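# Cap the marker with two arms, leave it on table

## Task

Get the cap pushed fully onto the marker so the capped marker rests entirely on the table. It does not count if the cap first seats fully at a moment when the robot is touching neither the marker nor the cap. Neither the marker nor the cap may ever enter the marked zones around the arm bases, whether on the table or above it. The result must hold without the robot supporting it. At the end, release both parts and move the grippers away.

## Robot and tools

Robot: two arms, left_arm and right_arm, each with six revolute joints and a parallel gripper. The names are labels only; they do not match the left or right side of any camera image. Loose objects may occasionally be nudged by an outside disturbance.

Frame: every reported gripper position uses one shared scene frame in metres. The origin sits on the table surface midway between the arm bases, +x points out across the table, +z points up, and left_arm is mounted on the +y side. Orientation is a quaternion in w,x,y,z order. The reported hand position can be off from the real one, more so when an arm is stretched far. On a gripper, the fingers extend along its local +z and close along its local y. The reported point lies between the finger pads, roughly 1 cm back from the tips.

Tool execute_actions, argument actions: a list holding one action, one wait, or nothing. An empty list sends nothing and just returns the current state. An action is {"rows": [...], "steps": n} with n from 1 to 15 (default 15); each control step lasts 1/30 s. Each row drives one step; if there are fewer rows than steps, the last row keeps being used. A wait is {"steps": n} with n up to 300; it commands nothing and returns once n steps have elapsed since the previous result, counting your reply time. Optional pictures (true/false) chooses whether camera images are attached; by default they are. A refused call moves nothing.

Row layout: one flat list of 14 numbers covering both arms, always all 14 even if one arm stays still. Numbers 1 to 6 are left_arm joint targets in radians, absolute (same values as printed in Joint positions), in order waist, shoulder, elbow, wrist pitch, wrist yaw, wrist roll; number 7 is left_arm gripper opening; numbers 8 to 14 repeat this for right_arm. Joint ranges per arm: waist -2.880 to 2.880, shoulder 0.000 to 3.142, elbow 0.000 to 3.019, wrist pitch -1.693 to 1.571, wrist yaw -1.571 to 1.571, wrist roll -2.094 to 2.094. True limits may differ by up to 0.019 rad either way. A target more than 0.019 rad beyond a range end, and further out than the current angle, gets the call refused; a target past the real limit is clipped there and the result may report "joint sent to its limit" (possibly about an earlier action). Absence of that line does not prove more travel exists.

Opening is a scale from -1 (closed) to +1 (fully open, pad gap 0.094 m). It is an absolute target, not an offset. grip_measured reports the measured opening on this same scale; readings can be biased by about 1 mm per gripper. To hold something, command around 0.03 below grip_measured for a firm grip, less of a gap for a lighter one. Finger force tops out near 50 to 62 N per pad (less on some grippers, and less on parts thinner than about 2 mm); first contact can spike harder.

Motion: joint speed is capped. Each step, the target passed to a joint stays within a fixed margin of its measured angle (waist 0.264, shoulder 0.32, elbow 0.276, wrist pitch 0.33, wrist yaw 0.186, wrist roll 0.522 rad), and if targets would move the gripper more than 70 mm from where it is, all joints of that arm are scaled back. Distant targets therefore take several actions. The simulation keeps running while you think and write; arms keep heading to the last row sent until everything nearly stops or a step is HELD, after which a new action is needed to continue or push further. Fingers already moving finish their motion.

Result lines: the state line gives each arm's position and quaternion (left_arm | right_arm). Joint positions and Joint velocities list, per arm, the six joints (rad, rad/s) then the pad gap (m, m/s). Joint torques list the six joint drive outputs per arm; they carry offsets, scaling and noise and are nonzero even in free air, so treat them as rough load hints. "joint command not followed" means a clearance check altered or blocked some joint targets; HELD marks steps where your row was partly or wholly not sent. MOTOR HOT appears from 85 °C; at 100 °C that arm drops everything and goes limp (OVER-TEMPERATURE FAULT). Holding loads heats motors, also while you think.

Tool zoom_image: camera (one of cam_head_left, cam_head_right, cam_high, cam_low, cam_left_wrist, cam_right_wrist) and region [x0, y0, x1, y1] in pixels of that camera's latest image, top-left origin, at most 504 by 504. All cameras are 504x504.

Tool finished_scene: argument scene, the number of the current scene. Replying with no tool call ends everything.

Avoid: dropping or knocking anything off the table, arms colliding or pressing on each other (can end the scene), slams, slips and very hard pushes, overheating motors, and letting the parts near the base zones. Smooth, efficient, quick motion is preferred.

Each tool is called after ">>>" as name(argument=value, ...), one argument or row to a line, values as JSON.

## Session

>>> execute_actions(
  actions=[],
)

Scene clock: 0.00 s of 5100.00 s.
left_arm: end_effector_position=(+0.8114, +0.0841, +0.1335) grip_measured=+1.000 end_effector_quat_wxyz=(+0.509, +0.119, +0.834, -0.180) | right_arm: end_effector_position=(+0.3735, -0.3533, +0.2999) grip_measured=+1.000 end_effector_quat_wxyz=(+0.106, +0.159, +0.978, +0.087)
Joint positions: left_arm=[-0.287  2.237  1.837 -0.051  0.282 -0.064  0.094] | right_arm=[-0.061  1.068  1.179 -1.455 -0.158  0.252  0.094]
Joint velocities: left_arm=[-0.005  0.015 -0.027  0.007  0.007 -0.051  0.   ] | right_arm=[-0.015 -0.005 -0.017 -0.012  0.022  0.081  0.   ]
Joint torques (N m, as the arm reports them, + toward a larger angle): no reading
Motor temperatures (°C, as the motors report them): left_arm=[23 21 22 23 21 21] | right_arm=[21 23 22 23 25 25]

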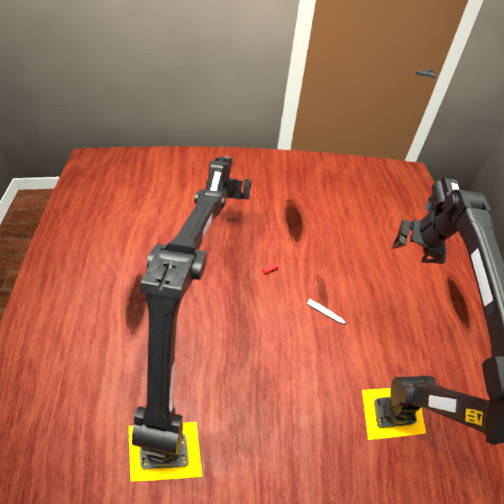

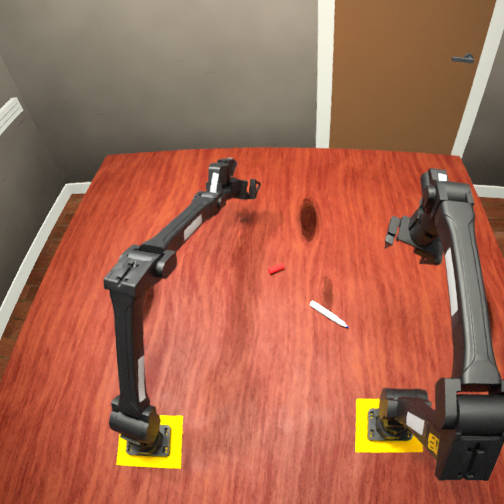

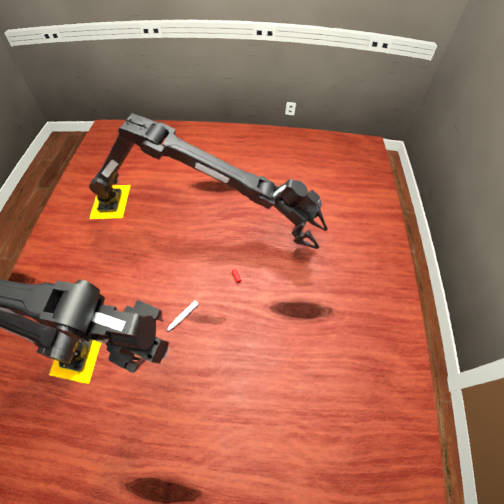

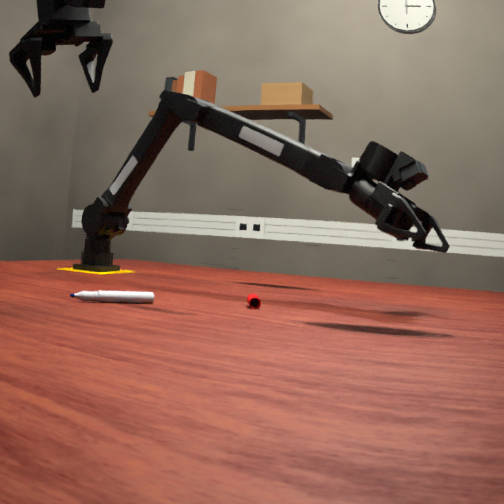

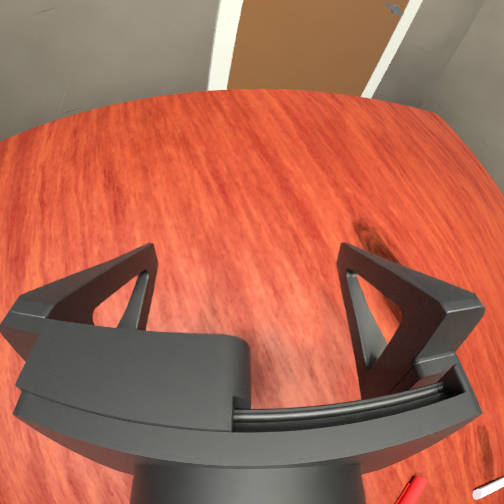

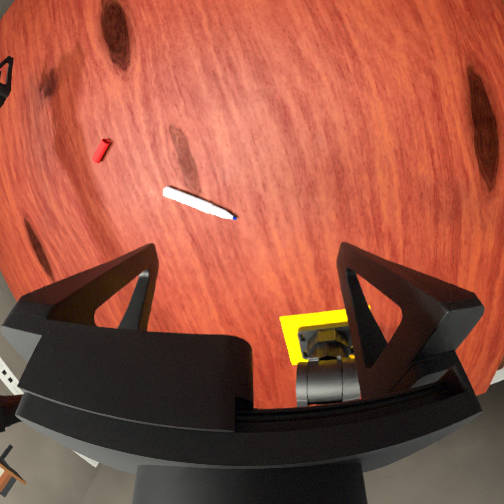

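>>> execute_actions(
  actions=[
    {"rows":[[-0.287,2.0,1.837,-0.8,0,0,1,0,1.068,1.179,-1.455,0,0,1]]},
  ],
  pictures=false,
)

>>> execute_actions(
  actions=[
    {"rows":[[-0.287,1.5,1.3,-1.37,0,0,1,0.3,1.4,1.2,-1.37,0,0,1]]},
  ],
  pictures=false,
)

>>> execute_actions(
  actions=[
    {"steps":30},
  ],
)

Scene clock: 33.63 s of 5100.00 s.
left_arm: end_effector_position=(+0.7024, +0.1504, +0.1959) grip_measured=+1.000 end_effector_quat_wxyz=(+0.313, +0.075, +0.946, -0.030) | right_arm: end_effector_position=(+0.3728, -0.3598, +0.2978) grip_measured=+1.000 end_effector_quat_wxyz=(+0.113, +0.023, +0.993, +0.001)
Joint positions: left_arm=[-0.288  1.976  1.822 -0.777  0.002 -0.014  0.094] | right_arm=[-0.001  1.068  1.179 -1.455 -0.002  0.019  0.094]
Joint velocities: left_arm=[-0.015 -0.151 -0.012 -0.066 -0.066  0.037  0.   ] | right_arm=[-0.015  0.005  0.007  0.002 -0.066 -0.081  0.   ]
Joint torques (N m, as the arm reports them, + toward a larger angle): left_arm=[ -0.14 -17.67  12.32   0.16  -0.06   0.08] | right_arm=[ 0.75 -7.51 10.99  0.51  0.12 -0.02]
Motor temperatures (°C, as the motors report them): left_arm=[23 24 26 23 21 21] | right_arm=[21 23 26 23 25 25]
Steps of this call (steps 1 to 90: nothing new was sent; then 30.13 s passed at rest; steps 91 to 105: all 15 steps of this action). Readings (joint positions):
91: left_arm=[-0.287 2.229 1.837 -0.084 0.235 -0.060] | right_arm=[-0.052 1.068 1.179 -1.455 -0.077 0.213]
92: left_arm=[-0.288 2.217 1.832 -0.140 0.183 -0.055] | right_arm=[-0.042 1.068 1.179 -1.455 -0.028 0.172]
94: left_arm=[-0.288 2.184 1.823 -0.259 0.086 -0.048] | right_arm=[-0.018 1.068 1.179 -1.455 -0.006 0.114]
98: left_arm=[-0.288 2.094 1.822 -0.573 0.011 -0.031] | right_arm=[-0.001 1.068 1.179 -1.455 -0.003 0.052]
105: the state above

Scene clock: 34.13 s of 5100.00 s.
left_arm: end_effector_position=(+0.3861, +0.2051, +0.1956) grip_measured=+1.000 end_effector_quat_wxyz=(+0.012, +0.080, +0.997, -0.002) | right_arm: end_effector_position=(+0.4155, -0.2388, +0.1714) grip_measured=+1.000 end_effector_quat_wxyz=(-0.034, -0.138, +0.990, -0.004)
Joint positions: left_arm=[-0.288  1.482  1.291 -1.356  0.002 -0.01   0.094] | right_arm=[ 0.316  1.442  1.182 -1.38  -0.002  0.011  0.094]
Joint velocities: left_arm=[-0.015 -0.239 -0.012 -0.11  -0.022  0.037  0.   ] | right_arm=[-0.103 -0.171 -0.002  0.007  0.022 -0.022  0.   ]
Joint torques (N m, as the arm reports them, + toward a larger angle): left_arm=[-0.09 -8.21 10.74 -0.13 -0.06  0.1 ] | right_arm=[  0.41 -16.25  11.9    0.29   0.05  -0.06]
Motor temperatures (°C, as the motors report them): left_arm=[23 24 25 23 21 21] | right_arm=[21 23 26 23 25 25]
Steps of this call (steps 1 to 15: all 15 steps of this action). Readings (joint positions):
1: left_arm=[-0.288 1.958 1.805 -0.795 0.002 -0.013] | right_arm=[0.010 1.077 1.179 -1.455 0.002 0.019]
2: left_arm=[-0.288 1.928 1.763 -0.836 0.002 -0.013] | right_arm=[0.033 1.093 1.182 -1.450 0.003 0.019]
4: left_arm=[-0.288 1.854 1.662 -0.926 0.002 -0.013] | right_arm=[0.103 1.149 1.182 -1.437 0.003 0.019]
8: left_arm=[-0.288 1.695 1.473 -1.110 0.002 -0.013] | right_arm=[0.250 1.315 1.182 -1.400 0.002 0.016]
15: the state above

Scene clock: 35.13 s of 5100.00 s.
left_arm: end_effector_position=(+0.3869, +0.2050, +0.1877) grip_measured=+1.000 end_effector_quat_wxyz=(+0.002, +0.081, +0.997, -0.001) | right_arm: end_effector_position=(+0.4154, -0.2434, +0.1833) grip_measured=+1.000 end_effector_quat_wxyz=(-0.018, -0.133, +0.991, -0.002)
Joint positions: left_arm=[-0.288  1.501  1.291 -1.357  0.002 -0.009  0.094] | right_arm=[ 0.305  1.41   1.182 -1.38  -0.002  0.011  0.094]
Joint velocities: left_arm=[-0.005 -0.005 -0.012 -0.012  0.022 -0.007  0.   ] | right_arm=[-0.005 -0.005 -0.022  0.017  0.007  0.022  0.   ]
Joint torques (N m, as the arm reports them, + toward a larger angle): left_arm=[ -0.23 -11.54  10.61  -0.48  -0.06   0.08] | right_arm=[  0.41 -13.66  11.92   0.53   0.12  -0.04]
Motor temperatures (°C, as the motors report them): left_arm=[23 24 25 23 21 22] | right_arm=[21 23 26 23 25 25]
Steps of this call (steps 1 to 30: the robot went on to your last target). Readings (joint positions):
1: left_arm=[-0.288 1.475 1.291 -1.357 0.002 -0.010] | right_arm=[0.313 1.436 1.182 -1.380 -0.002 0.011]
2: left_arm=[-0.288 1.473 1.291 -1.357 0.002 -0.010] | right_arm=[0.310 1.430 1.182 -1.380 -0.002 0.011]
4: left_arm=[-0.288 1.478 1.291 -1.357 0.002 -0.010] | right_arm=[0.306 1.418 1.182 -1.380 -0.002 0.011]
8: left_arm=[-0.288 1.495 1.291 -1.357 0.002 -0.009] | right_arm=[0.305 1.410 1.182 -1.380 -0.002 0.011]
30: the state above
All arms were judged still, so your last target was given up. Only a new action makes them travel on or press farther. Fingers that are still opening or closing keep moving.

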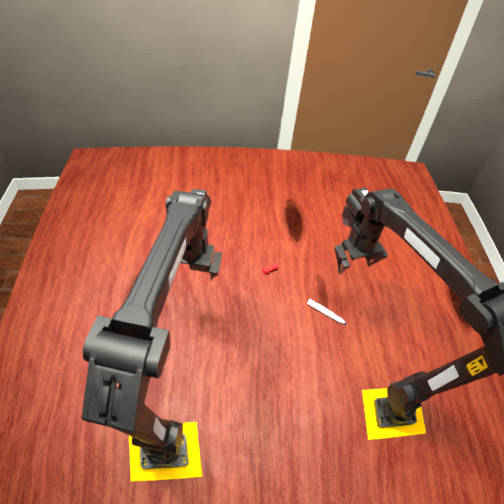

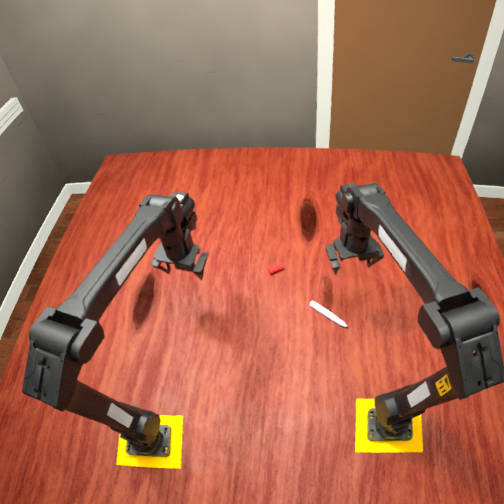

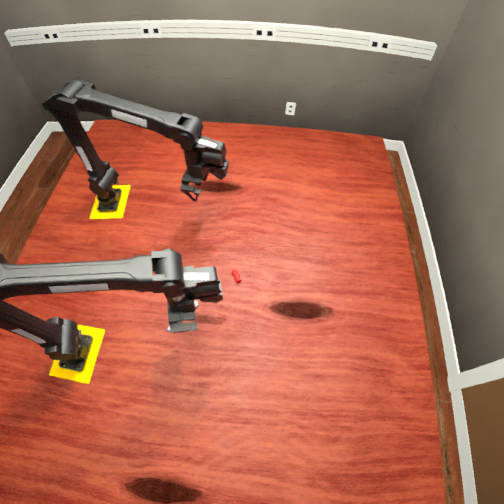

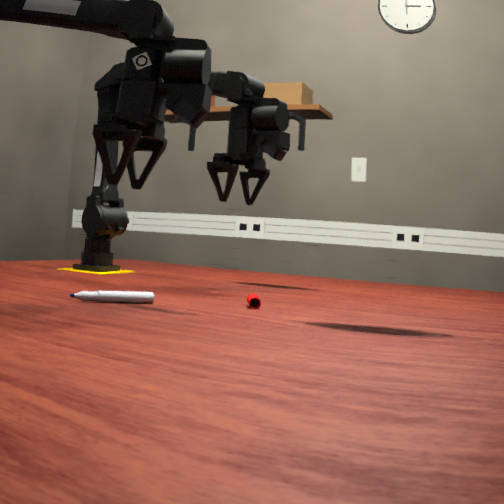

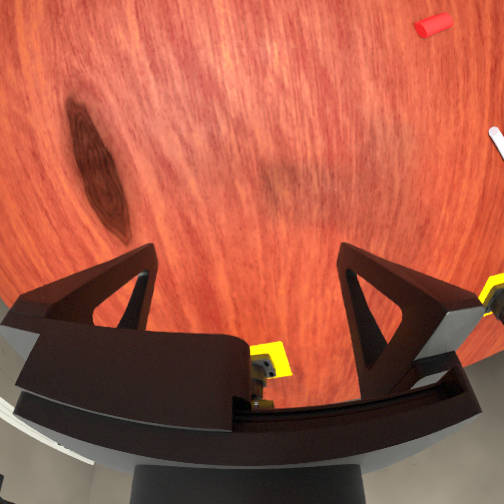

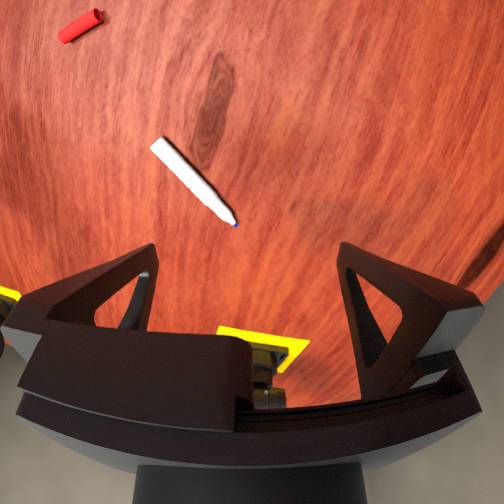

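>>> execute_actions(
  actions=[
    {"rows":[[-0.287,1.5,1.3,-0.87,0,0,1,0.3,1.4,1.6,-1.37,0,0,1]]},
  ],
  pictures=false,
)

>>> execute_actions(
  actions=[
    {"steps":15},
  ],
  pictures=false,
)

>>> execute_actions(
  actions=[
    {"rows":[[-0.7,1.5,1.3,-0.87,0,0,1,0.3,1.8,1.6,-1.37,0,0,1]]},
  ],
  pictures=false,
)

>>> execute_actions(
  actions=[
    {"steps":15},
  ],
  pictures=false,
)

Scene clock: 84.73 s of 5100.00 s.
left_arm: end_effector_position=(+0.4926, +0.1867, +0.2077) grip_measured=+1.000 end_effector_quat_wxyz=(+0.225, +0.079, +0.971, -0.022) | right_arm: end_effector_position=(+0.5086, -0.2168, +0.3567) grip_measured=+1.000 end_effector_quat_wxyz=(+0.186, -0.131, +0.973, +0.028)
Joint positions: left_arm=[-0.288  1.503  1.281 -0.893  0.002 -0.009  0.094] | right_arm=[ 0.305  1.393  1.577 -1.376 -0.002  0.011  0.094]
Joint velocities: left_arm=[-0.005 -0.005 -0.007  0.002 -0.022  0.007  0.   ] | right_arm=[-0.015 -0.161 -0.002 -0.012 -0.007  0.007  0.   ]
Joint torques (N m, as the arm reports them, + toward a larger angle): left_arm=[ -0.16 -12.55  12.26   1.75  -0.07   0.09] | right_arm=[  0.48 -12.39  13.54   0.92   0.12  -0.05]
Motor temperatures (°C, as the motors report them): left_arm=[23 23 25 23 21 22] | right_arm=[21 24 27 23 25 25]
Steps of this call (steps 1 to 90: nothing new was sent; then 46.10 s passed at rest; steps 91 to 105: all 15 steps of this action). Readings (joint positions):
91: left_arm=[-0.288 1.498 1.285 -1.297 0.002 -0.009] | right_arm=[0.305 1.410 1.192 -1.381 -0.002 0.011]
92: left_arm=[-0.288 1.498 1.281 -1.193 0.002 -0.009] | right_arm=[0.305 1.413 1.211 -1.381 -0.002 0.011]
94: left_arm=[-0.288 1.503 1.281 -1.003 0.002 -0.009] | right_arm=[0.305 1.414 1.271 -1.381 -0.002 0.011]
98: left_arm=[-0.288 1.503 1.281 -0.899 0.002 -0.009] | right_arm=[0.305 1.414 1.422 -1.381 -0.002 0.011]
105: the state above

Scene clock: 85.23 s of 5100.00 s.
left_arm: end_effector_position=(+0.4926, +0.1867, +0.2077) grip_measured=+1.000 end_effector_quat_wxyz=(+0.225, +0.079, +0.971, -0.022) | right_arm: end_effector_position=(+0.5079, -0.2170, +0.3581) grip_measured=+1.000 end_effector_quat_wxyz=(+0.188, -0.131, +0.973, +0.028)
Joint positions: left_arm=[-0.288  1.503  1.281 -0.893  0.002 -0.009  0.094] | right_arm=[ 0.305  1.39   1.577 -1.376 -0.002  0.011  0.094]
Joint velocities: left_arm=[-0.015 -0.015  0.002 -0.022  0.095 -0.037  0.   ] | right_arm=[-0.015 -0.015 -0.002 -0.017 -0.007  0.007  0.   ]
Joint torques (N m, as the arm reports them, + toward a larger angle): left_arm=[ -0.14 -12.64  12.3    1.76  -0.07   0.09] | right_arm=[  0.6  -12.32  13.3    0.96   0.02  -0.02]
Motor temperatures (°C, as the motors report them): left_arm=[23 23 25 23 21 22] | right_arm=[21 24 27 23 25 25]
Steps of this call (steps 1 to 15: the robot went on to your last target). Readings (joint positions):
1: left_arm=[-0.288 1.503 1.281 -0.893 0.002 -0.009] | right_arm=[0.305 1.389 1.577 -1.376 -0.002 0.011]
2: left_arm=[-0.288 1.503 1.281 -0.893 0.002 -0.009] | right_arm=[0.305 1.389 1.577 -1.376 -0.002 0.011]
4: left_arm=[-0.288 1.503 1.281 -0.893 0.002 -0.009] | right_arm=[0.305 1.389 1.577 -1.376 -0.002 0.011]
8: left_arm=[-0.288 1.503 1.281 -0.893 0.002 -0.009] | right_arm=[0.305 1.390 1.577 -1.376 -0.002 0.011]
15: the state above
All arms were judged still, so your last target was given up. Only a new action makes them travel on or press farther. Fingers that are still opening or closing keep moving.

Scene clock: 85.73 s of 5100.00 s.
left_arm: end_effector_position=(+0.3967, -0.0405, +0.2079) grip_measured=+1.000 end_effector_quat_wxyz=(+0.215, +0.298, +0.927, -0.073) | right_arm: end_effector_position=(+0.5599, -0.2022, +0.1431) grip_measured=+1.000 end_effector_quat_wxyz=(-0.024, -0.133, +0.991, -0.003)
Joint positions: left_arm=[-0.744  1.503  1.281 -0.89   0.004 -0.006  0.094] | right_arm=[ 0.305  1.824  1.582 -1.376 -0.002  0.011  0.094]
Joint velocities: left_arm=[-0.073 -0.015 -0.017  0.007  0.037  0.007  0.   ] | right_arm=[-0.005  0.62  -0.027 -0.002  0.066 -0.081  0.   ]
Joint torques (N m, as the arm reports them, + toward a larger angle): left_arm=[  3.93 -12.66  12.28   1.67  -0.15   0.05] | right_arm=[  0.52 -24.44  12.12   0.28   0.06  -0.02]
Motor temperatures (°C, as the motors report them): left_arm=[23 23 25 23 21 22] | right_arm=[21 24 27 23 25 25]
Steps of this call (steps 1 to 15: all 15 steps of this action). Readings (joint positions):
1: left_arm=[-0.296 1.503 1.281 -0.893 -0.002 -0.009] | right_arm=[0.305 1.398 1.577 -1.376 -0.002 0.011]
2: left_arm=[-0.311 1.503 1.281 -0.893 -0.004 -0.009] | right_arm=[0.305 1.408 1.582 -1.376 -0.002 0.011]
4: left_arm=[-0.366 1.503 1.281 -0.893 -0.004 -0.009] | right_arm=[0.305 1.449 1.582 -1.376 -0.002 0.011]
8: left_arm=[-0.527 1.503 1.281 -0.893 -0.004 -0.009] | right_arm=[0.305 1.577 1.582 -1.376 -0.002 0.011]
15: the state above

Scene clock: 86.23 s of 5100.00 s.
left_arm: end_effector_position=(+0.4086, -0.0236, +0.2079) grip_measured=+1.000 end_effector_quat_wxyz=(+0.217, +0.281, +0.933, -0.067) | right_arm: end_effector_position=(+0.5589, -0.2025, +0.1481) grip_measured=+1.000 end_effector_quat_wxyz=(-0.019, -0.133, +0.991, -0.002)
Joint positions: left_arm=[-0.707  1.503  1.281 -0.89   0.001 -0.006  0.094] | right_arm=[ 0.305  1.812  1.579 -1.376 -0.002  0.011  0.094]
Joint velocities: left_arm=[ 0.005 -0.005  0.012  0.017 -0.007 -0.007  0.   ] | right_arm=[-0.005 -0.015 -0.012  0.007 -0.066 -0.037  0.   ]
Joint torques (N m, as the arm reports them, + toward a larger angle): left_arm=[  0.29 -12.7   12.3    1.67  -0.01   0.05] | right_arm=[  0.63 -20.22  12.21   0.37   0.11  -0.06]
Motor temperatures (°C, as the motors report them): left_arm=[23 23 25 23 21 22] | right_arm=[21 24 27 23 25 25]
Steps of this call (steps 1 to 15: the robot went on to your last target). Readings (joint positions):
1: left_arm=[-0.744 1.503 1.281 -0.890 0.004 -0.006] | right_arm=[0.305 1.840 1.581 -1.376 -0.002 0.011]
2: left_arm=[-0.739 1.503 1.281 -0.890 0.004 -0.006] | right_arm=[0.305 1.848 1.579 -1.376 -0.002 0.011]
4: left_arm=[-0.726 1.503 1.281 -0.890 0.003 -0.006] | right_arm=[0.305 1.848 1.579 -1.376 -0.002 0.011]
8: left_arm=[-0.708 1.503 1.281 -0.890 0.001 -0.006] | right_arm=[0.305 1.826 1.579 -1.376 -0.002 0.011]
15: the state above

>>> execute_actions(
  actions=[],
)

Scene clock: 103.73 s of 5100.00 s.
left_arm: end_effector_position=(+0.4086, -0.0236, +0.2079) grip_measured=+1.000 end_effector_quat_wxyz=(+0.217, +0.281, +0.933, -0.067) | right_arm: end_effector_position=(+0.5589, -0.2025, +0.1481) grip_measured=+1.000 end_effector_quat_wxyz=(-0.019, -0.133, +0.991, -0.002)
Joint positions: left_arm=[-0.707  1.503  1.281 -0.89   0.001 -0.006  0.094] | right_arm=[ 0.305  1.812  1.579 -1.376 -0.002  0.011  0.094]
Joint velocities: left_arm=[-0.005 -0.005 -0.027 -0.007 -0.037  0.007  0.   ] | right_arm=[-0.005 -0.005 -0.002 -0.007  0.022 -0.022  0.   ]
Joint torques (N m, as the arm reports them, + toward a larger angle): left_arm=[  0.34 -12.72  12.28   1.67  -0.02   0.05] | right_arm=[  1.05 -20.23  12.19   0.28   0.06  -0.05]
Motor temperatures (°C, as the motors report them): left_arm=[23 23 26 23 21 22] | right_arm=[21 25 27 23 25 25]
Steps of this call (steps 1 to 15: the robot went on to your last target; steps 16 to 90: nothing new was sent; then 14.50 s passed at rest). Readings (joint positions):
1: left_arm=[-0.707 1.503 1.281 -0.890 0.001 -0.006] | right_arm=[0.305 1.812 1.579 -1.376 -0.002 0.011]
2: left_arm=[-0.707 1.503 1.281 -0.890 0.001 -0.006] | right_arm=[0.305 1.812 1.579 -1.376 -0.002 0.011]
4: left_arm=[-0.707 1.503 1.281 -0.890 0.001 -0.006] | right_arm=[0.305 1.812 1.579 -1.376 -0.002 0.011]
8: left_arm=[-0.707 1.503 1.281 -0.890 0.001 -0.006] | right_arm=[0.305 1.812 1.579 -1.376 -0.002 0.011]
90: the state above
All arms were judged still, so your last target was given up. Only a new action makes them travel on or press farther. Fingers that are still opening or closing keep moving.

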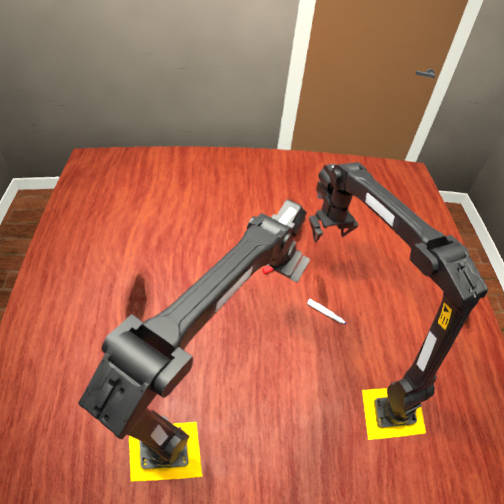

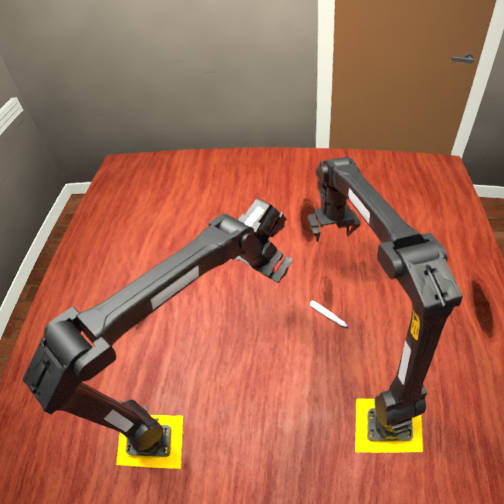

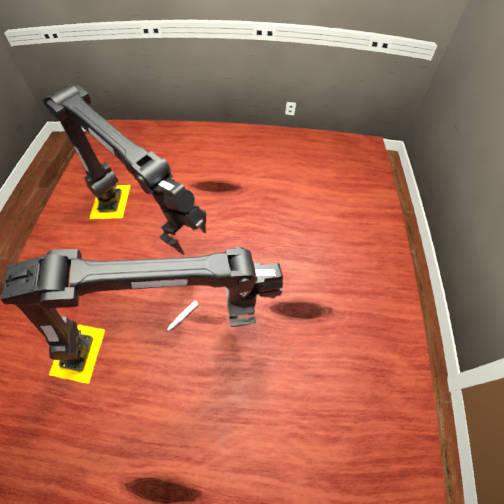

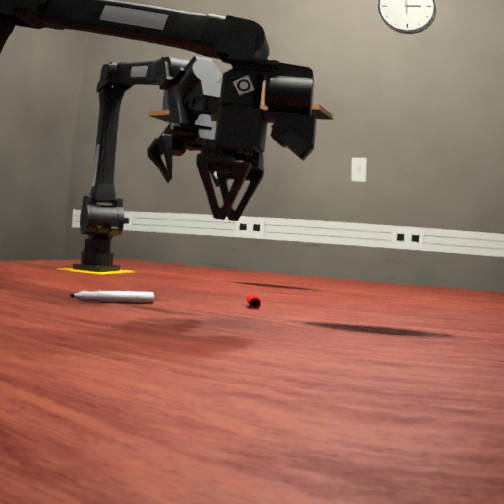

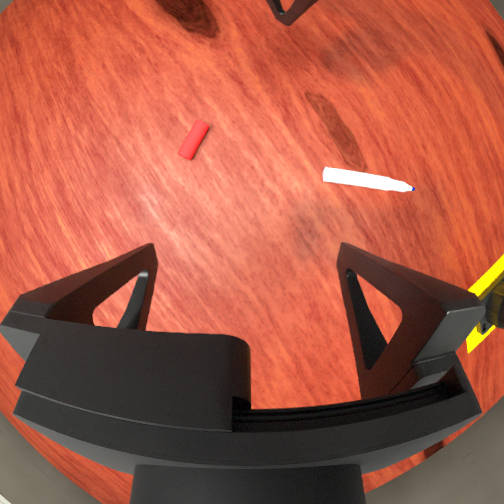

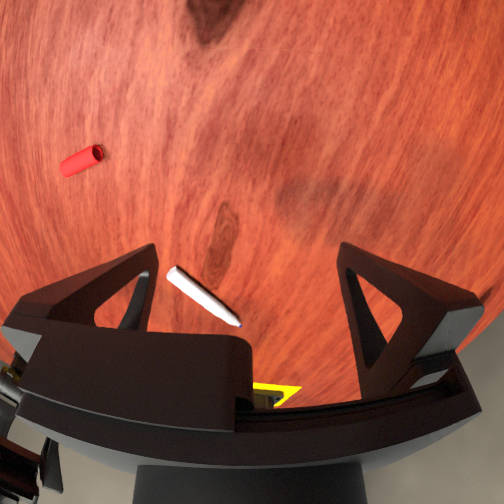

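>>> execute_actions(
  actions=[
    {"rows":[[-0.66,1.5,1.3,-0.9,0,-0.1,1,0.3,1.8,1.6,-1.37,0,-0.1,1],[-0.6,1.5,1.3,-0.95,0,-0.2,1,0.3,1.8,1.6,-1.37,0,-0.2,1],[-0.54,1.5,1.3,-1.0,0,-0.3,1,0.3,1.8,1.6,-1.37,0,-0.3,1],[-0.48,1.5,1.3,-1.05,0,-0.4,1,0.3,1.8,1.6,-1.37,0,-0.4,1],[-0.42,1.5,1.3,-1.1,0,-0.5,1,0.3,1.8,1.6,-1.37,0,-0.5,1],[-0.36,1.5,1.3,-1.15,0,-0.6,1,0.3,1.8,1.6,-1.37,0,-0.6,1],[-0.3,1.5,1.3,-1.2,0,-0.7,1,0.3,1.8,1.6,-1.37,0,-0.7,1],[-0.25,1.5,1.3,-1.25,0,-0.8,1,0.32,1.81,1.61,-1.36,0,-0.8,1],[-0.2,1.5,1.3,-1.3,0,-0.9,1,0.34,1.82,1.62,-1.35,0,-0.9,1],[-0.17,1.5,1.3,-1.35,0,-1.0,1,0.36,1.83,1.63,-1.34,0,-1.0,1],[-0.15,1.5,1.3,-1.37,0,-1.1,1,0.38,1.84,1.64,-1.33,0,-1.1,1],[-0.15,1.5,1.3,-1.37,0,-1.2,1,0.40,1.85,1.64,-1.32,0,-1.2,1],[-0.15,1.5,1.3,-1.37,0,-1.3,1,0.42,1.86,1.65,-1.31,0,-1.3,1],[-0.15,1.5,1.3,-1.37,0,-1.4,1,0.44,1.87,1.65,-1.30,0,-1.4,1],[-0.15,1.5,1.3,-1.37,0,-1.5,1,0.46,1.88,1.66,-1.29,0,-1.43,1]]},
  ],
  pictures=false,
)

>>> execute_actions(
  actions=[
    {"rows":[[-0.15,1.5,1.3,-1.37,0,-1.6,1,0.49,1.90,1.66,-1.28,0,-1.43,1],[-0.15,1.5,1.3,-1.37,0,-1.7,1,0.52,1.92,1.67,-1.27,0,-1.43,1],[-0.15,1.5,1.3,-1.37,0,-1.75,1,0.55,1.94,1.67,-1.26,0,-1.43,1],[-0.15,1.5,1.3,-1.37,0,-1.75,1,0.575,1.955,1.68,-1.25,0,-1.43,1],[-0.15,1.5,1.3,-1.37,0,-1.75,1,0.6,1.97,1.68,-1.24,0,-1.43,1],[-0.15,1.5,1.3,-1.37,0,-1.75,1,0.62,1.98,1.68,-1.23,0,-1.43,1],[-0.15,1.5,1.3,-1.37,0,-1.75,1,0.634,1.993,1.68,-1.22,0,-1.43,1]]},
  ],
  pictures=false,
)

>>> execute_actions(
  actions=[
    {"steps":15},
  ],
)

Scene clock: 148.97 s of 5100.00 s.
left_arm: end_effector_position=(+0.3989, +0.2572, +0.1823) grip_measured=+1.000 end_effector_quat_wxyz=(+0.012, -0.378, +0.926, -0.005) | right_arm: end_effector_position=(+0.5647, -0.1525, +0.1491) grip_measured=+1.000 end_effector_quat_wxyz=(+0.010, -0.658, +0.753, -0.004)
Joint positions: left_arm=[-0.168  1.505  1.281 -1.32  -0.001 -0.827  0.094] | right_arm=[ 0.389  1.828  1.604 -1.326  0.001 -1.076  0.094]
Joint velocities: left_arm=[ 1.167  0.005 -0.002 -0.574 -0.051 -2.821  0.   ] | right_arm=[ 0.689  0.2    0.247  0.291  0.022 -2.278  0.   ]
Joint torques (N m, as the arm reports them, + toward a larger angle): left_arm=[ -5.11 -12.02  11.54  -0.24   0.14  -0.02] | right_arm=[  1.96 -15.16  14.47   0.49  -0.04  -0.01]
Motor temperatures (°C, as the motors report them): left_arm=[23 23 27 23 21 22] | right_arm=[21 25 28 23 25 25]
Steps of this call (steps 1 to 90: nothing new was sent; then 41.73 s passed at rest; steps 91 to 105: all 15 steps of this action). Readings (joint positions):
91: left_arm=[-0.705 1.503 1.281 -0.890 0.001 -0.020] | right_arm=[0.305 1.812 1.579 -1.376 -0.002 -0.006]
92: left_arm=[-0.697 1.503 1.281 -0.900 0.002 -0.050] | right_arm=[0.305 1.812 1.579 -1.376 -0.002 -0.039]
94: left_arm=[-0.659 1.503 1.281 -0.945 0.004 -0.129] | right_arm=[0.305 1.812 1.579 -1.376 -0.002 -0.143]
98: left_arm=[-0.507 1.504 1.281 -1.061 0.004 -0.311] | right_arm=[0.305 1.812 1.579 -1.376 -0.002 -0.443]
105: the state above

Scene clock: 149.47 s of 5100.00 s.
left_arm: end_effector_position=(+0.3907, +0.2687, +0.1822) grip_measured=+1.000 end_effector_quat_wxyz=(+0.002, +0.741, -0.671, -0.004) | right_arm: end_effector_position=(+0.5151, +0.0075, +0.0687) grip_measured=+1.000 end_effector_quat_wxyz=(+0.007, +0.855, -0.518, -0.004)
Joint positions: left_arm=[-0.143  1.505  1.281 -1.355 -0.002 -1.697  0.094] | right_arm=[ 0.672  2.     1.647 -1.235 -0.002 -1.407  0.094]
Joint velocities: left_arm=[-0.005 -0.024 -0.022  0.017  0.051 -0.33   0.   ] | right_arm=[-0.181 -0.024 -0.027  0.007 -0.051 -0.095  0.   ]
Joint torques (N m, as the arm reports them, + toward a larger angle): left_arm=[ -0.86 -11.72  11.41  -0.69  -0.01  -0.14] | right_arm=[ -1.81 -23.09  13.25   0.66   0.01  -0.1 ]
Motor temperatures (°C, as the motors report them): left_arm=[23 23 27 23 21 22] | right_arm=[21 25 28 23 25 25]
Steps of this call (steps 1 to 15: all 15 steps of this action). Readings (joint positions):
1: left_arm=[-0.134 1.505 1.281 -1.335 -0.004 -0.927] | right_arm=[0.414 1.836 1.612 -1.315 0.001 -1.145]
2: left_arm=[-0.113 1.505 1.281 -1.344 -0.005 -1.028] | right_arm=[0.442 1.846 1.621 -1.305 0.001 -1.199]
4: left_arm=[-0.103 1.505 1.281 -1.352 -0.005 -1.228] | right_arm=[0.501 1.873 1.635 -1.284 0.001 -1.271]
8: left_arm=[-0.130 1.505 1.281 -1.355 -0.002 -1.531] | right_arm=[0.619 1.941 1.647 -1.242 0.000 -1.357]
15: the state above

Scene clock: 149.97 s of 5100.00 s.
left_arm: end_effector_position=(+0.3907, +0.2687, +0.1822) grip_measured=+1.000 end_effector_quat_wxyz=(+0.002, +0.755, -0.655, -0.004) | right_arm: end_effector_position=(+0.5308, -0.0138, +0.0690) grip_measured=+1.000 end_effector_quat_wxyz=(+0.007, +0.847, -0.532, -0.004)
Joint positions: left_arm=[-0.143  1.505  1.281 -1.355 -0.002 -1.739  0.094] | right_arm=[ 0.628  2.     1.648 -1.234 -0.001 -1.419  0.094]
Joint velocities: left_arm=[ 0.015  0.015 -0.002  0.002  0.037 -0.007  0.   ] | right_arm=[ 0.005  0.005  0.007  0.007  0.051 -0.007  0.   ]
Joint torques (N m, as the arm reports them, + toward a larger angle): left_arm=[ -0.71 -11.71  11.36  -0.71   0.    -0.13] | right_arm=[  1.   -21.97  13.2    0.44  -0.02  -0.04]
Motor temperatures (°C, as the motors report them): left_arm=[23 23 27 23 21 22] | right_arm=[21 25 28 23 25 25]
Steps of this call (steps 1 to 15: the robot went on to your last target). Readings (joint positions):
1: left_arm=[-0.143 1.505 1.281 -1.355 -0.002 -1.706] | right_arm=[0.666 2.000 1.647 -1.235 -0.002 -1.409]
2: left_arm=[-0.143 1.505 1.281 -1.355 -0.002 -1.713] | right_arm=[0.658 2.000 1.648 -1.234 -0.002 -1.411]
4: left_arm=[-0.143 1.505 1.281 -1.355 -0.002 -1.723] | right_arm=[0.643 2.000 1.648 -1.234 -0.002 -1.414]
8: left_arm=[-0.143 1.505 1.281 -1.355 -0.002 -1.734] | right_arm=[0.627 2.000 1.648 -1.234 -0.001 -1.417]
15: the state above

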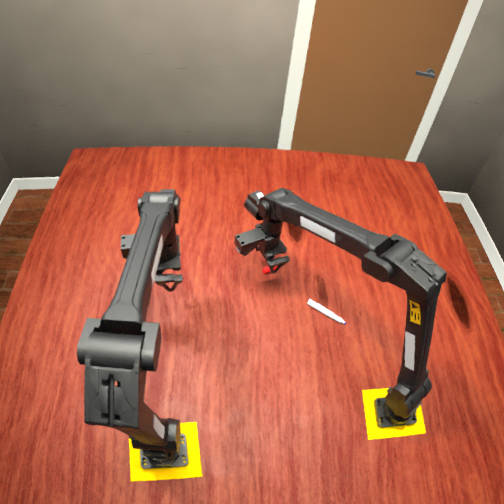

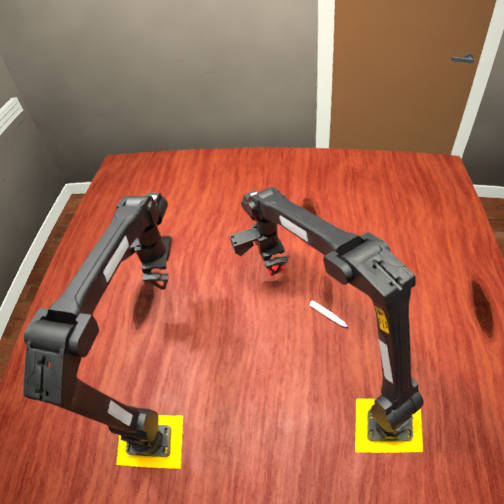

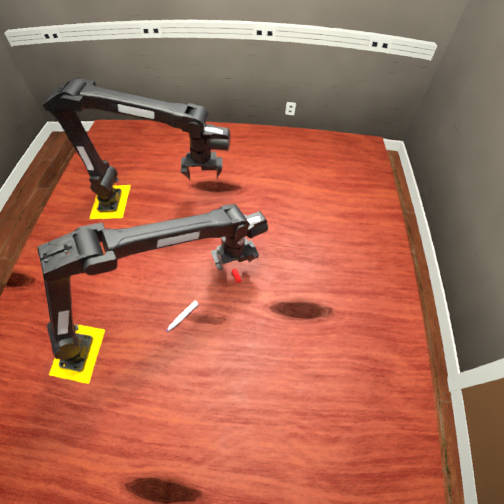

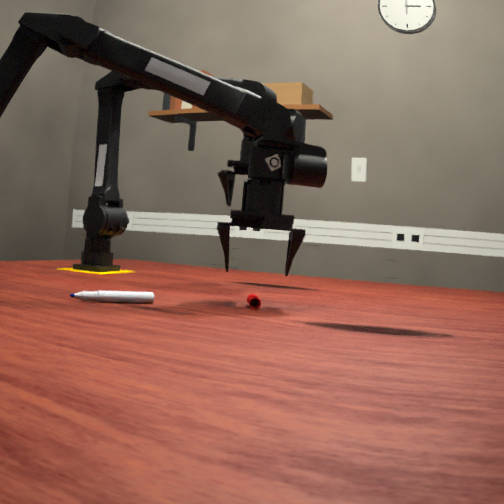

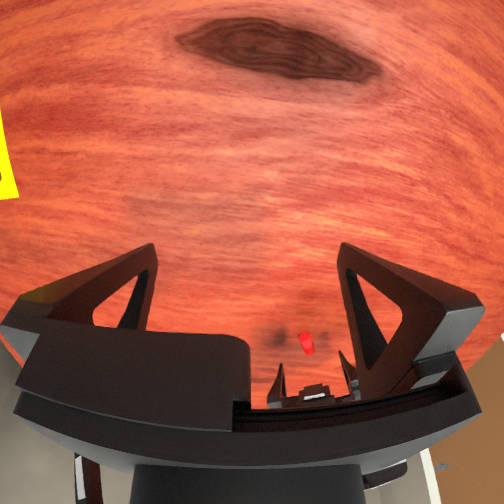

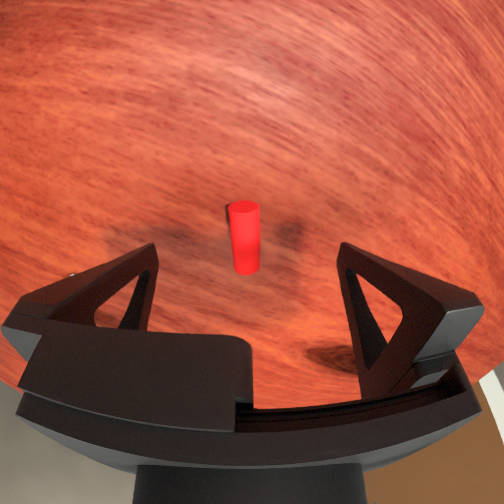

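>>> execute_actions(
  actions=[
    {"rows":[[-0.15,1.5,1.3,-1.37,0,-1.75,1,0.625,1.997,1.67,-1.205,0,-1.44,0.8],[-0.15,1.5,1.3,-1.37,0,-1.75,1,0.62,2.001,1.66,-1.19,0,-1.45,0.7],[-0.15,1.5,1.3,-1.37,0,-1.75,1,0.615,2.005,1.65,-1.175,0,-1.46,0.6],[-0.15,1.5,1.3,-1.37,0,-1.75,1,0.61,2.009,1.64,-1.16,0,-1.465,0.5],[-0.15,1.5,1.3,-1.37,0,-1.75,1,0.605,2.013,1.63,-1.145,0,-1.465,0.4],[-0.15,1.5,1.3,-1.37,0,-1.75,1,0.6,2.017,1.62,-1.13,0,-1.465,0.3],[-0.15,1.5,1.3,-1.37,0,-1.75,1,0.6,2.021,1.61,-1.115,0,-1.465,0.2],[-0.15,1.5,1.3,-1.37,0,-1.75,1,0.6,2.024,1.598,-1.105,0,-1.465,0.1]]},
  ],
  pictures=false,
)

>>> execute_actions(
  actions=[
    {"steps":15},
  ],
)

Scene clock: 166.17 s of 5100.00 s.
left_arm: end_effector_position=(+0.3907, +0.2687, +0.1822) grip_measured=+1.000 end_effector_quat_wxyz=(+0.002, +0.756, -0.655, -0.004) | right_arm: end_effector_position=(+0.5461, -0.0231, +0.0495) grip_measured=+0.102 end_effector_quat_wxyz=(-0.019, +0.848, -0.529, +0.008)
Joint positions: left_arm=[-0.143  1.505  1.281 -1.355 -0.002 -1.741  0.094] | right_arm=[ 0.601  2.003  1.598 -1.123 -0.001 -1.452  0.052]
Joint velocities: left_arm=[ 0.015  0.005 -0.002  0.022 -0.081  0.007  0.   ] | right_arm=[-0.005 -0.034 -0.007  0.012  0.066  0.051  0.   ]
Joint torques (N m, as the arm reports them, + toward a larger angle): left_arm=[ -0.82 -11.73  11.39  -0.7    0.01  -0.14] | right_arm=[ -0.25 -19.86   9.44   0.87   0.     0.  ]
Motor temperatures (°C, as the motors report them): left_arm=[23 23 27 23 21 22] | right_arm=[21 26 28 23 25 25]
Steps of this call (steps 1 to 15: the robot went on to your last target; steps 16 to 90: nothing new was sent; then 12.70 s passed at rest; steps 91 to 105: all 15 steps of this action). Readings (joint positions):
91: left_arm=[-0.143 1.505 1.281 -1.355 -0.002 -1.741] | right_arm=[0.628 2.000 1.648 -1.232 -0.001 -1.421]
92: left_arm=[-0.143 1.505 1.281 -1.355 -0.002 -1.741] | right_arm=[0.628 2.000 1.648 -1.225 -0.001 -1.424]
94: left_arm=[-0.143 1.505 1.281 -1.355 -0.002 -1.741] | right_arm=[0.627 2.000 1.647 -1.202 -0.001 -1.434]
98: left_arm=[-0.143 1.505 1.281 -1.355 -0.002 -1.741] | right_arm=[0.617 2.000 1.626 -1.141 -0.001 -1.445]
105: the state above

Scene clock: 166.67 s of 5100.00 s.
left_arm: end_effector_position=(+0.3907, +0.2687, +0.1822) grip_measured=+1.000 end_effector_quat_wxyz=(+0.002, +0.756, -0.655, -0.004) | right_arm: end_effector_position=(+0.5466, -0.0228, +0.0495) grip_measured=+0.102 end_effector_quat_wxyz=(-0.020, +0.849, -0.529, +0.009)
Joint positions: left_arm=[-0.143  1.505  1.281 -1.355 -0.002 -1.741  0.094] | right_arm=[ 0.601  2.003  1.598 -1.121 -0.001 -1.454  0.052]
Joint velocities: left_arm=[ 0.005  0.005 -0.007 -0.002  0.007 -0.051  0.   ] | right_arm=[ 0.015  0.024 -0.002  0.007 -0.022 -0.081 -0.   ]
Joint torques (N m, as the arm reports them, + toward a larger angle): left_arm=[ -0.83 -11.77  11.39  -0.69   0.01  -0.14] | right_arm=[  0.12 -20.37  10.14   0.76   0.05  -0.05]
Motor temperatures (°C, as the motors report them): left_arm=[23 23 27 23 21 22] | right_arm=[21 26 28 23 25 25]
Steps of this call (steps 1 to 15: the robot went on to your last target). Readings (joint positions):
1: left_arm=[-0.143 1.505 1.281 -1.355 -0.002 -1.741] | right_arm=[0.601 2.003 1.598 -1.123 -0.001 -1.453]
2: left_arm=[-0.143 1.505 1.281 -1.355 -0.002 -1.741] | right_arm=[0.601 2.003 1.598 -1.121 -0.001 -1.453]
4: left_arm=[-0.143 1.505 1.281 -1.355 -0.002 -1.741] | right_arm=[0.601 2.003 1.598 -1.121 -0.001 -1.453]
8: left_arm=[-0.143 1.505 1.281 -1.355 -0.002 -1.741] | right_arm=[0.601 2.003 1.598 -1.121 -0.001 -1.454]
15: the state above
All arms were judged still, so your last target was given up. Only a new action makes them travel on or press farther. Fingers that are still opening or closing keep moving.

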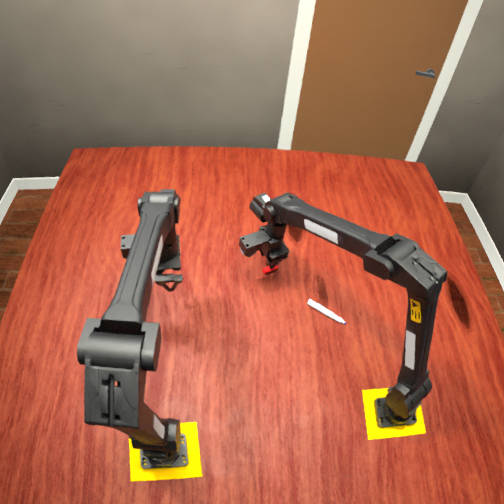

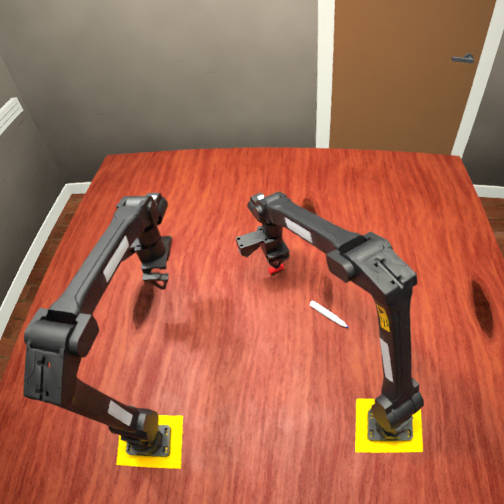

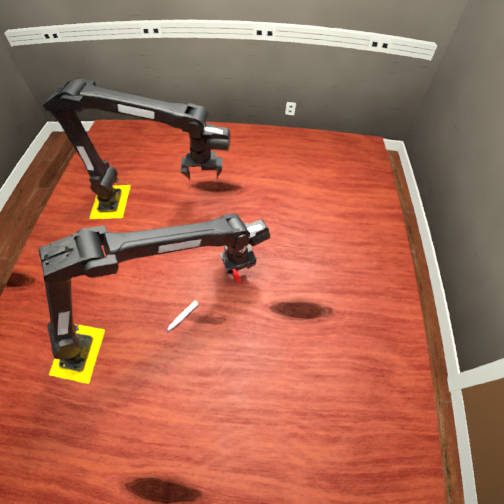

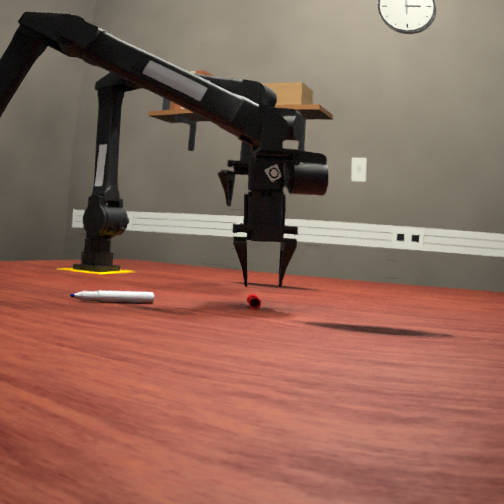

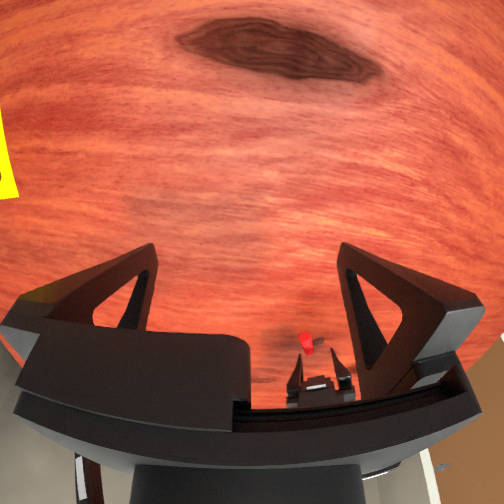

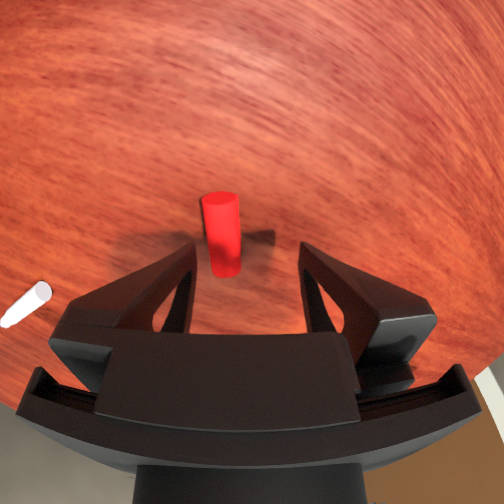

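>>> execute_actions(
  actions=[
    {"rows":[[-0.15,1.5,1.3,-1.37,0,-1.75,1,0.6,2.024,1.59,-1.105,0,-1.465,0.1],[-0.15,1.5,1.3,-1.37,0,-1.75,1,0.6,2.027,1.582,-1.105,0,-1.465,0.1],[-0.15,1.5,1.3,-1.37,0,-1.75,1,0.6,2.03,1.574,-1.105,0,-1.465,0.1],[-0.15,1.5,1.3,-1.37,0,-1.75,1,0.6,2.034,1.567,-1.105,0,-1.465,0.1],[-0.15,1.5,1.3,-1.37,0,-1.75,1,0.6,2.038,1.56,-1.105,0,-1.465,0.1],[-0.15,1.5,1.3,-1.37,0,-1.75,1,0.6,2.042,1.56,-1.1,0,-1.465,0.1],[-0.15,1.5,1.3,-1.37,0,-1.75,1,0.6,2.046,1.56,-1.095,0,-1.465,0.1],[-0.15,1.5,1.3,-1.37,0,-1.75,1,0.6,2.046,1.56,-1.088,0,-1.465,0.1]]},
  ],
  pictures=false,
)

>>> execute_actions(
  actions=[
    {"steps":15},
  ],
)

Scene clock: 186.67 s of 5100.00 s.
left_arm: end_effector_position=(+0.3907, +0.2687, +0.1822) grip_measured=+1.000 end_effector_quat_wxyz=(+0.002, +0.756, -0.655, -0.004) | right_arm: end_effector_position=(+0.5360, -0.0297, +0.0245) grip_measured=+0.102 end_effector_quat_wxyz=(-0.002, +0.849, -0.528, +0.000)
Joint positions: left_arm=[-0.143  1.505  1.281 -1.355 -0.002 -1.741  0.094] | right_arm=[ 0.601  2.025  1.561 -1.104 -0.001 -1.455  0.052]
Joint velocities: left_arm=[-0.005 -0.005  0.007  0.012  0.037 -0.037  0.   ] | right_arm=[-0.005 -0.005 -0.007  0.007 -0.037 -0.037 -0.   ]
Joint torques (N m, as the arm reports them, + toward a larger angle): left_arm=[ -0.83 -11.77  11.41  -0.7    0.01  -0.14] | right_arm=[  1.48 -19.34   9.16   0.66   0.06  -0.03]
Motor temperatures (°C, as the motors report them): left_arm=[23 23 27 23 21 22] | right_arm=[21 26 27 23 25 25]
Steps of this call (steps 1 to 90: nothing new was sent; then 16.50 s passed at rest; steps 91 to 105: all 15 steps of this action). Readings (joint positions):
91: left_arm=[-0.143 1.505 1.281 -1.355 -0.002 -1.741] | right_arm=[0.601 2.003 1.598 -1.121 -0.001 -1.454]
92: left_arm=[-0.143 1.505 1.281 -1.355 -0.002 -1.741] | right_arm=[0.601 2.003 1.596 -1.120 -0.001 -1.454]
94: left_arm=[-0.143 1.505 1.281 -1.355 -0.002 -1.741] | right_arm=[0.601 2.003 1.588 -1.118 -0.001 -1.454]
98: left_arm=[-0.143 1.505 1.281 -1.355 -0.002 -1.741] | right_arm=[0.601 2.009 1.565 -1.115 -0.001 -1.455]
105: the state above

Scene clock: 187.17 s of 5100.00 s.
left_arm: end_effector_position=(+0.3907, +0.2687, +0.1822) grip_measured=+1.000 end_effector_quat_wxyz=(+0.002, +0.756, -0.655, -0.004) | right_arm: end_effector_position=(+0.5360, -0.0297, +0.0245) grip_measured=+0.102 end_effector_quat_wxyz=(-0.002, +0.849, -0.528, +0.000)
Joint positions: left_arm=[-0.143  1.505  1.281 -1.355 -0.002 -1.741  0.094] | right_arm=[ 0.601  2.025  1.561 -1.104 -0.001 -1.455  0.052]
Joint velocities: left_arm=[-0.005 -0.005 -0.002  0.012 -0.037  0.037  0.   ] | right_arm=[-0.015 -0.005 -0.012 -0.017  0.051  0.007  0.   ]
Joint torques (N m, as the arm reports them, + toward a larger angle): left_arm=[ -0.84 -11.73  11.41  -0.7    0.01  -0.14] | right_arm=[  0.79 -20.06   9.14   0.51   0.    -0.08]
Motor temperatures (°C, as the motors report them): left_arm=[23 23 27 23 21 22] | right_arm=[21 26 27 23 25 25]
Steps of this call (steps 1 to 15: the robot went on to your last target). Readings (joint positions):
1: left_arm=[-0.143 1.505 1.281 -1.355 -0.002 -1.741] | right_arm=[0.601 2.025 1.561 -1.104 -0.001 -1.455]
2: left_arm=[-0.143 1.505 1.281 -1.355 -0.002 -1.741] | right_arm=[0.601 2.025 1.561 -1.104 -0.001 -1.455]
4: left_arm=[-0.143 1.505 1.281 -1.355 -0.002 -1.741] | right_arm=[0.601 2.025 1.561 -1.104 -0.001 -1.455]
8: left_arm=[-0.143 1.505 1.281 -1.355 -0.002 -1.741] | right_arm=[0.601 2.025 1.561 -1.104 -0.001 -1.455]
15: the state above
All arms were judged still, so your last target was given up. Only a new action makes them travel on or press farther. Fingers that are still opening or closing keep moving.

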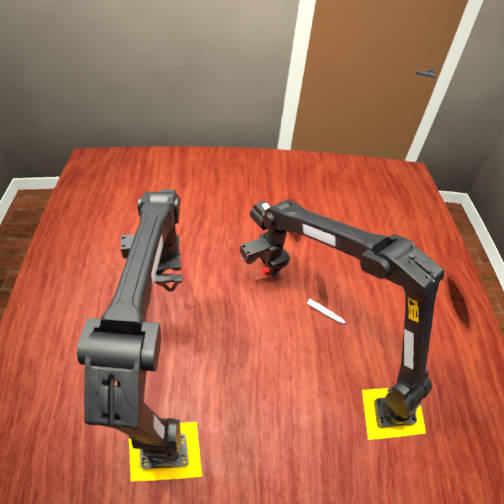

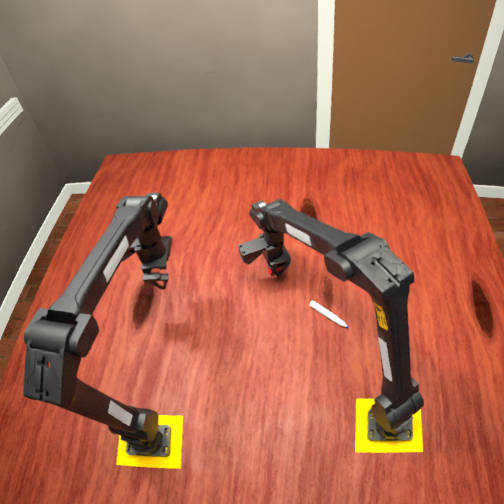

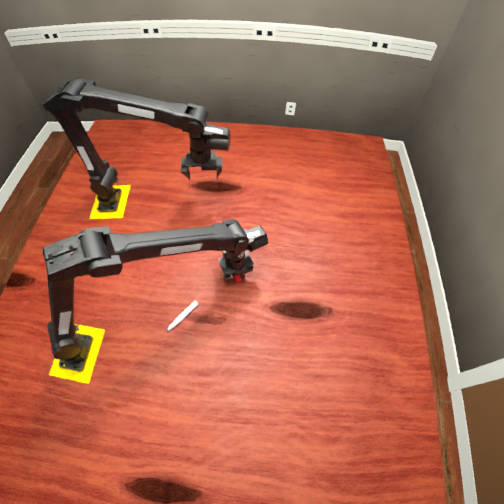

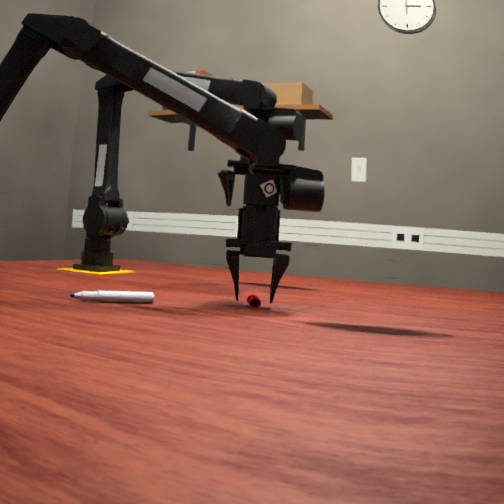

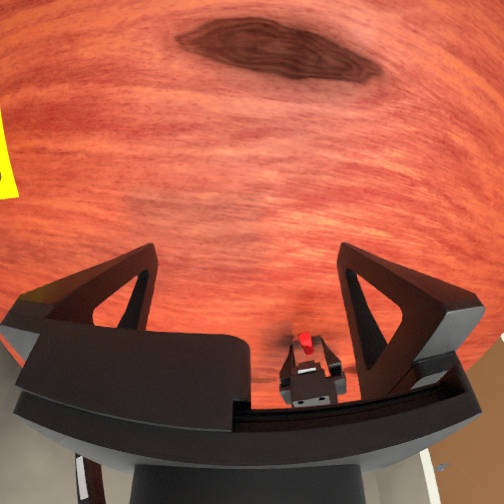

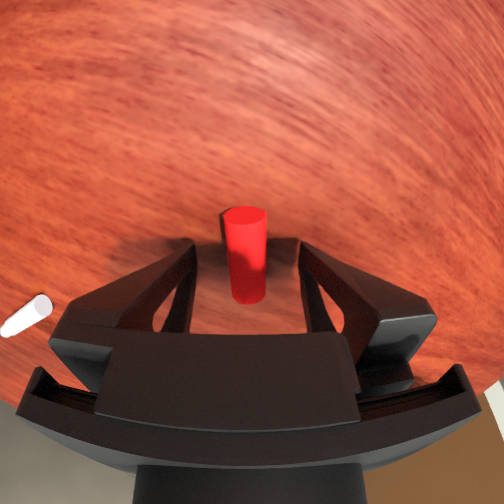

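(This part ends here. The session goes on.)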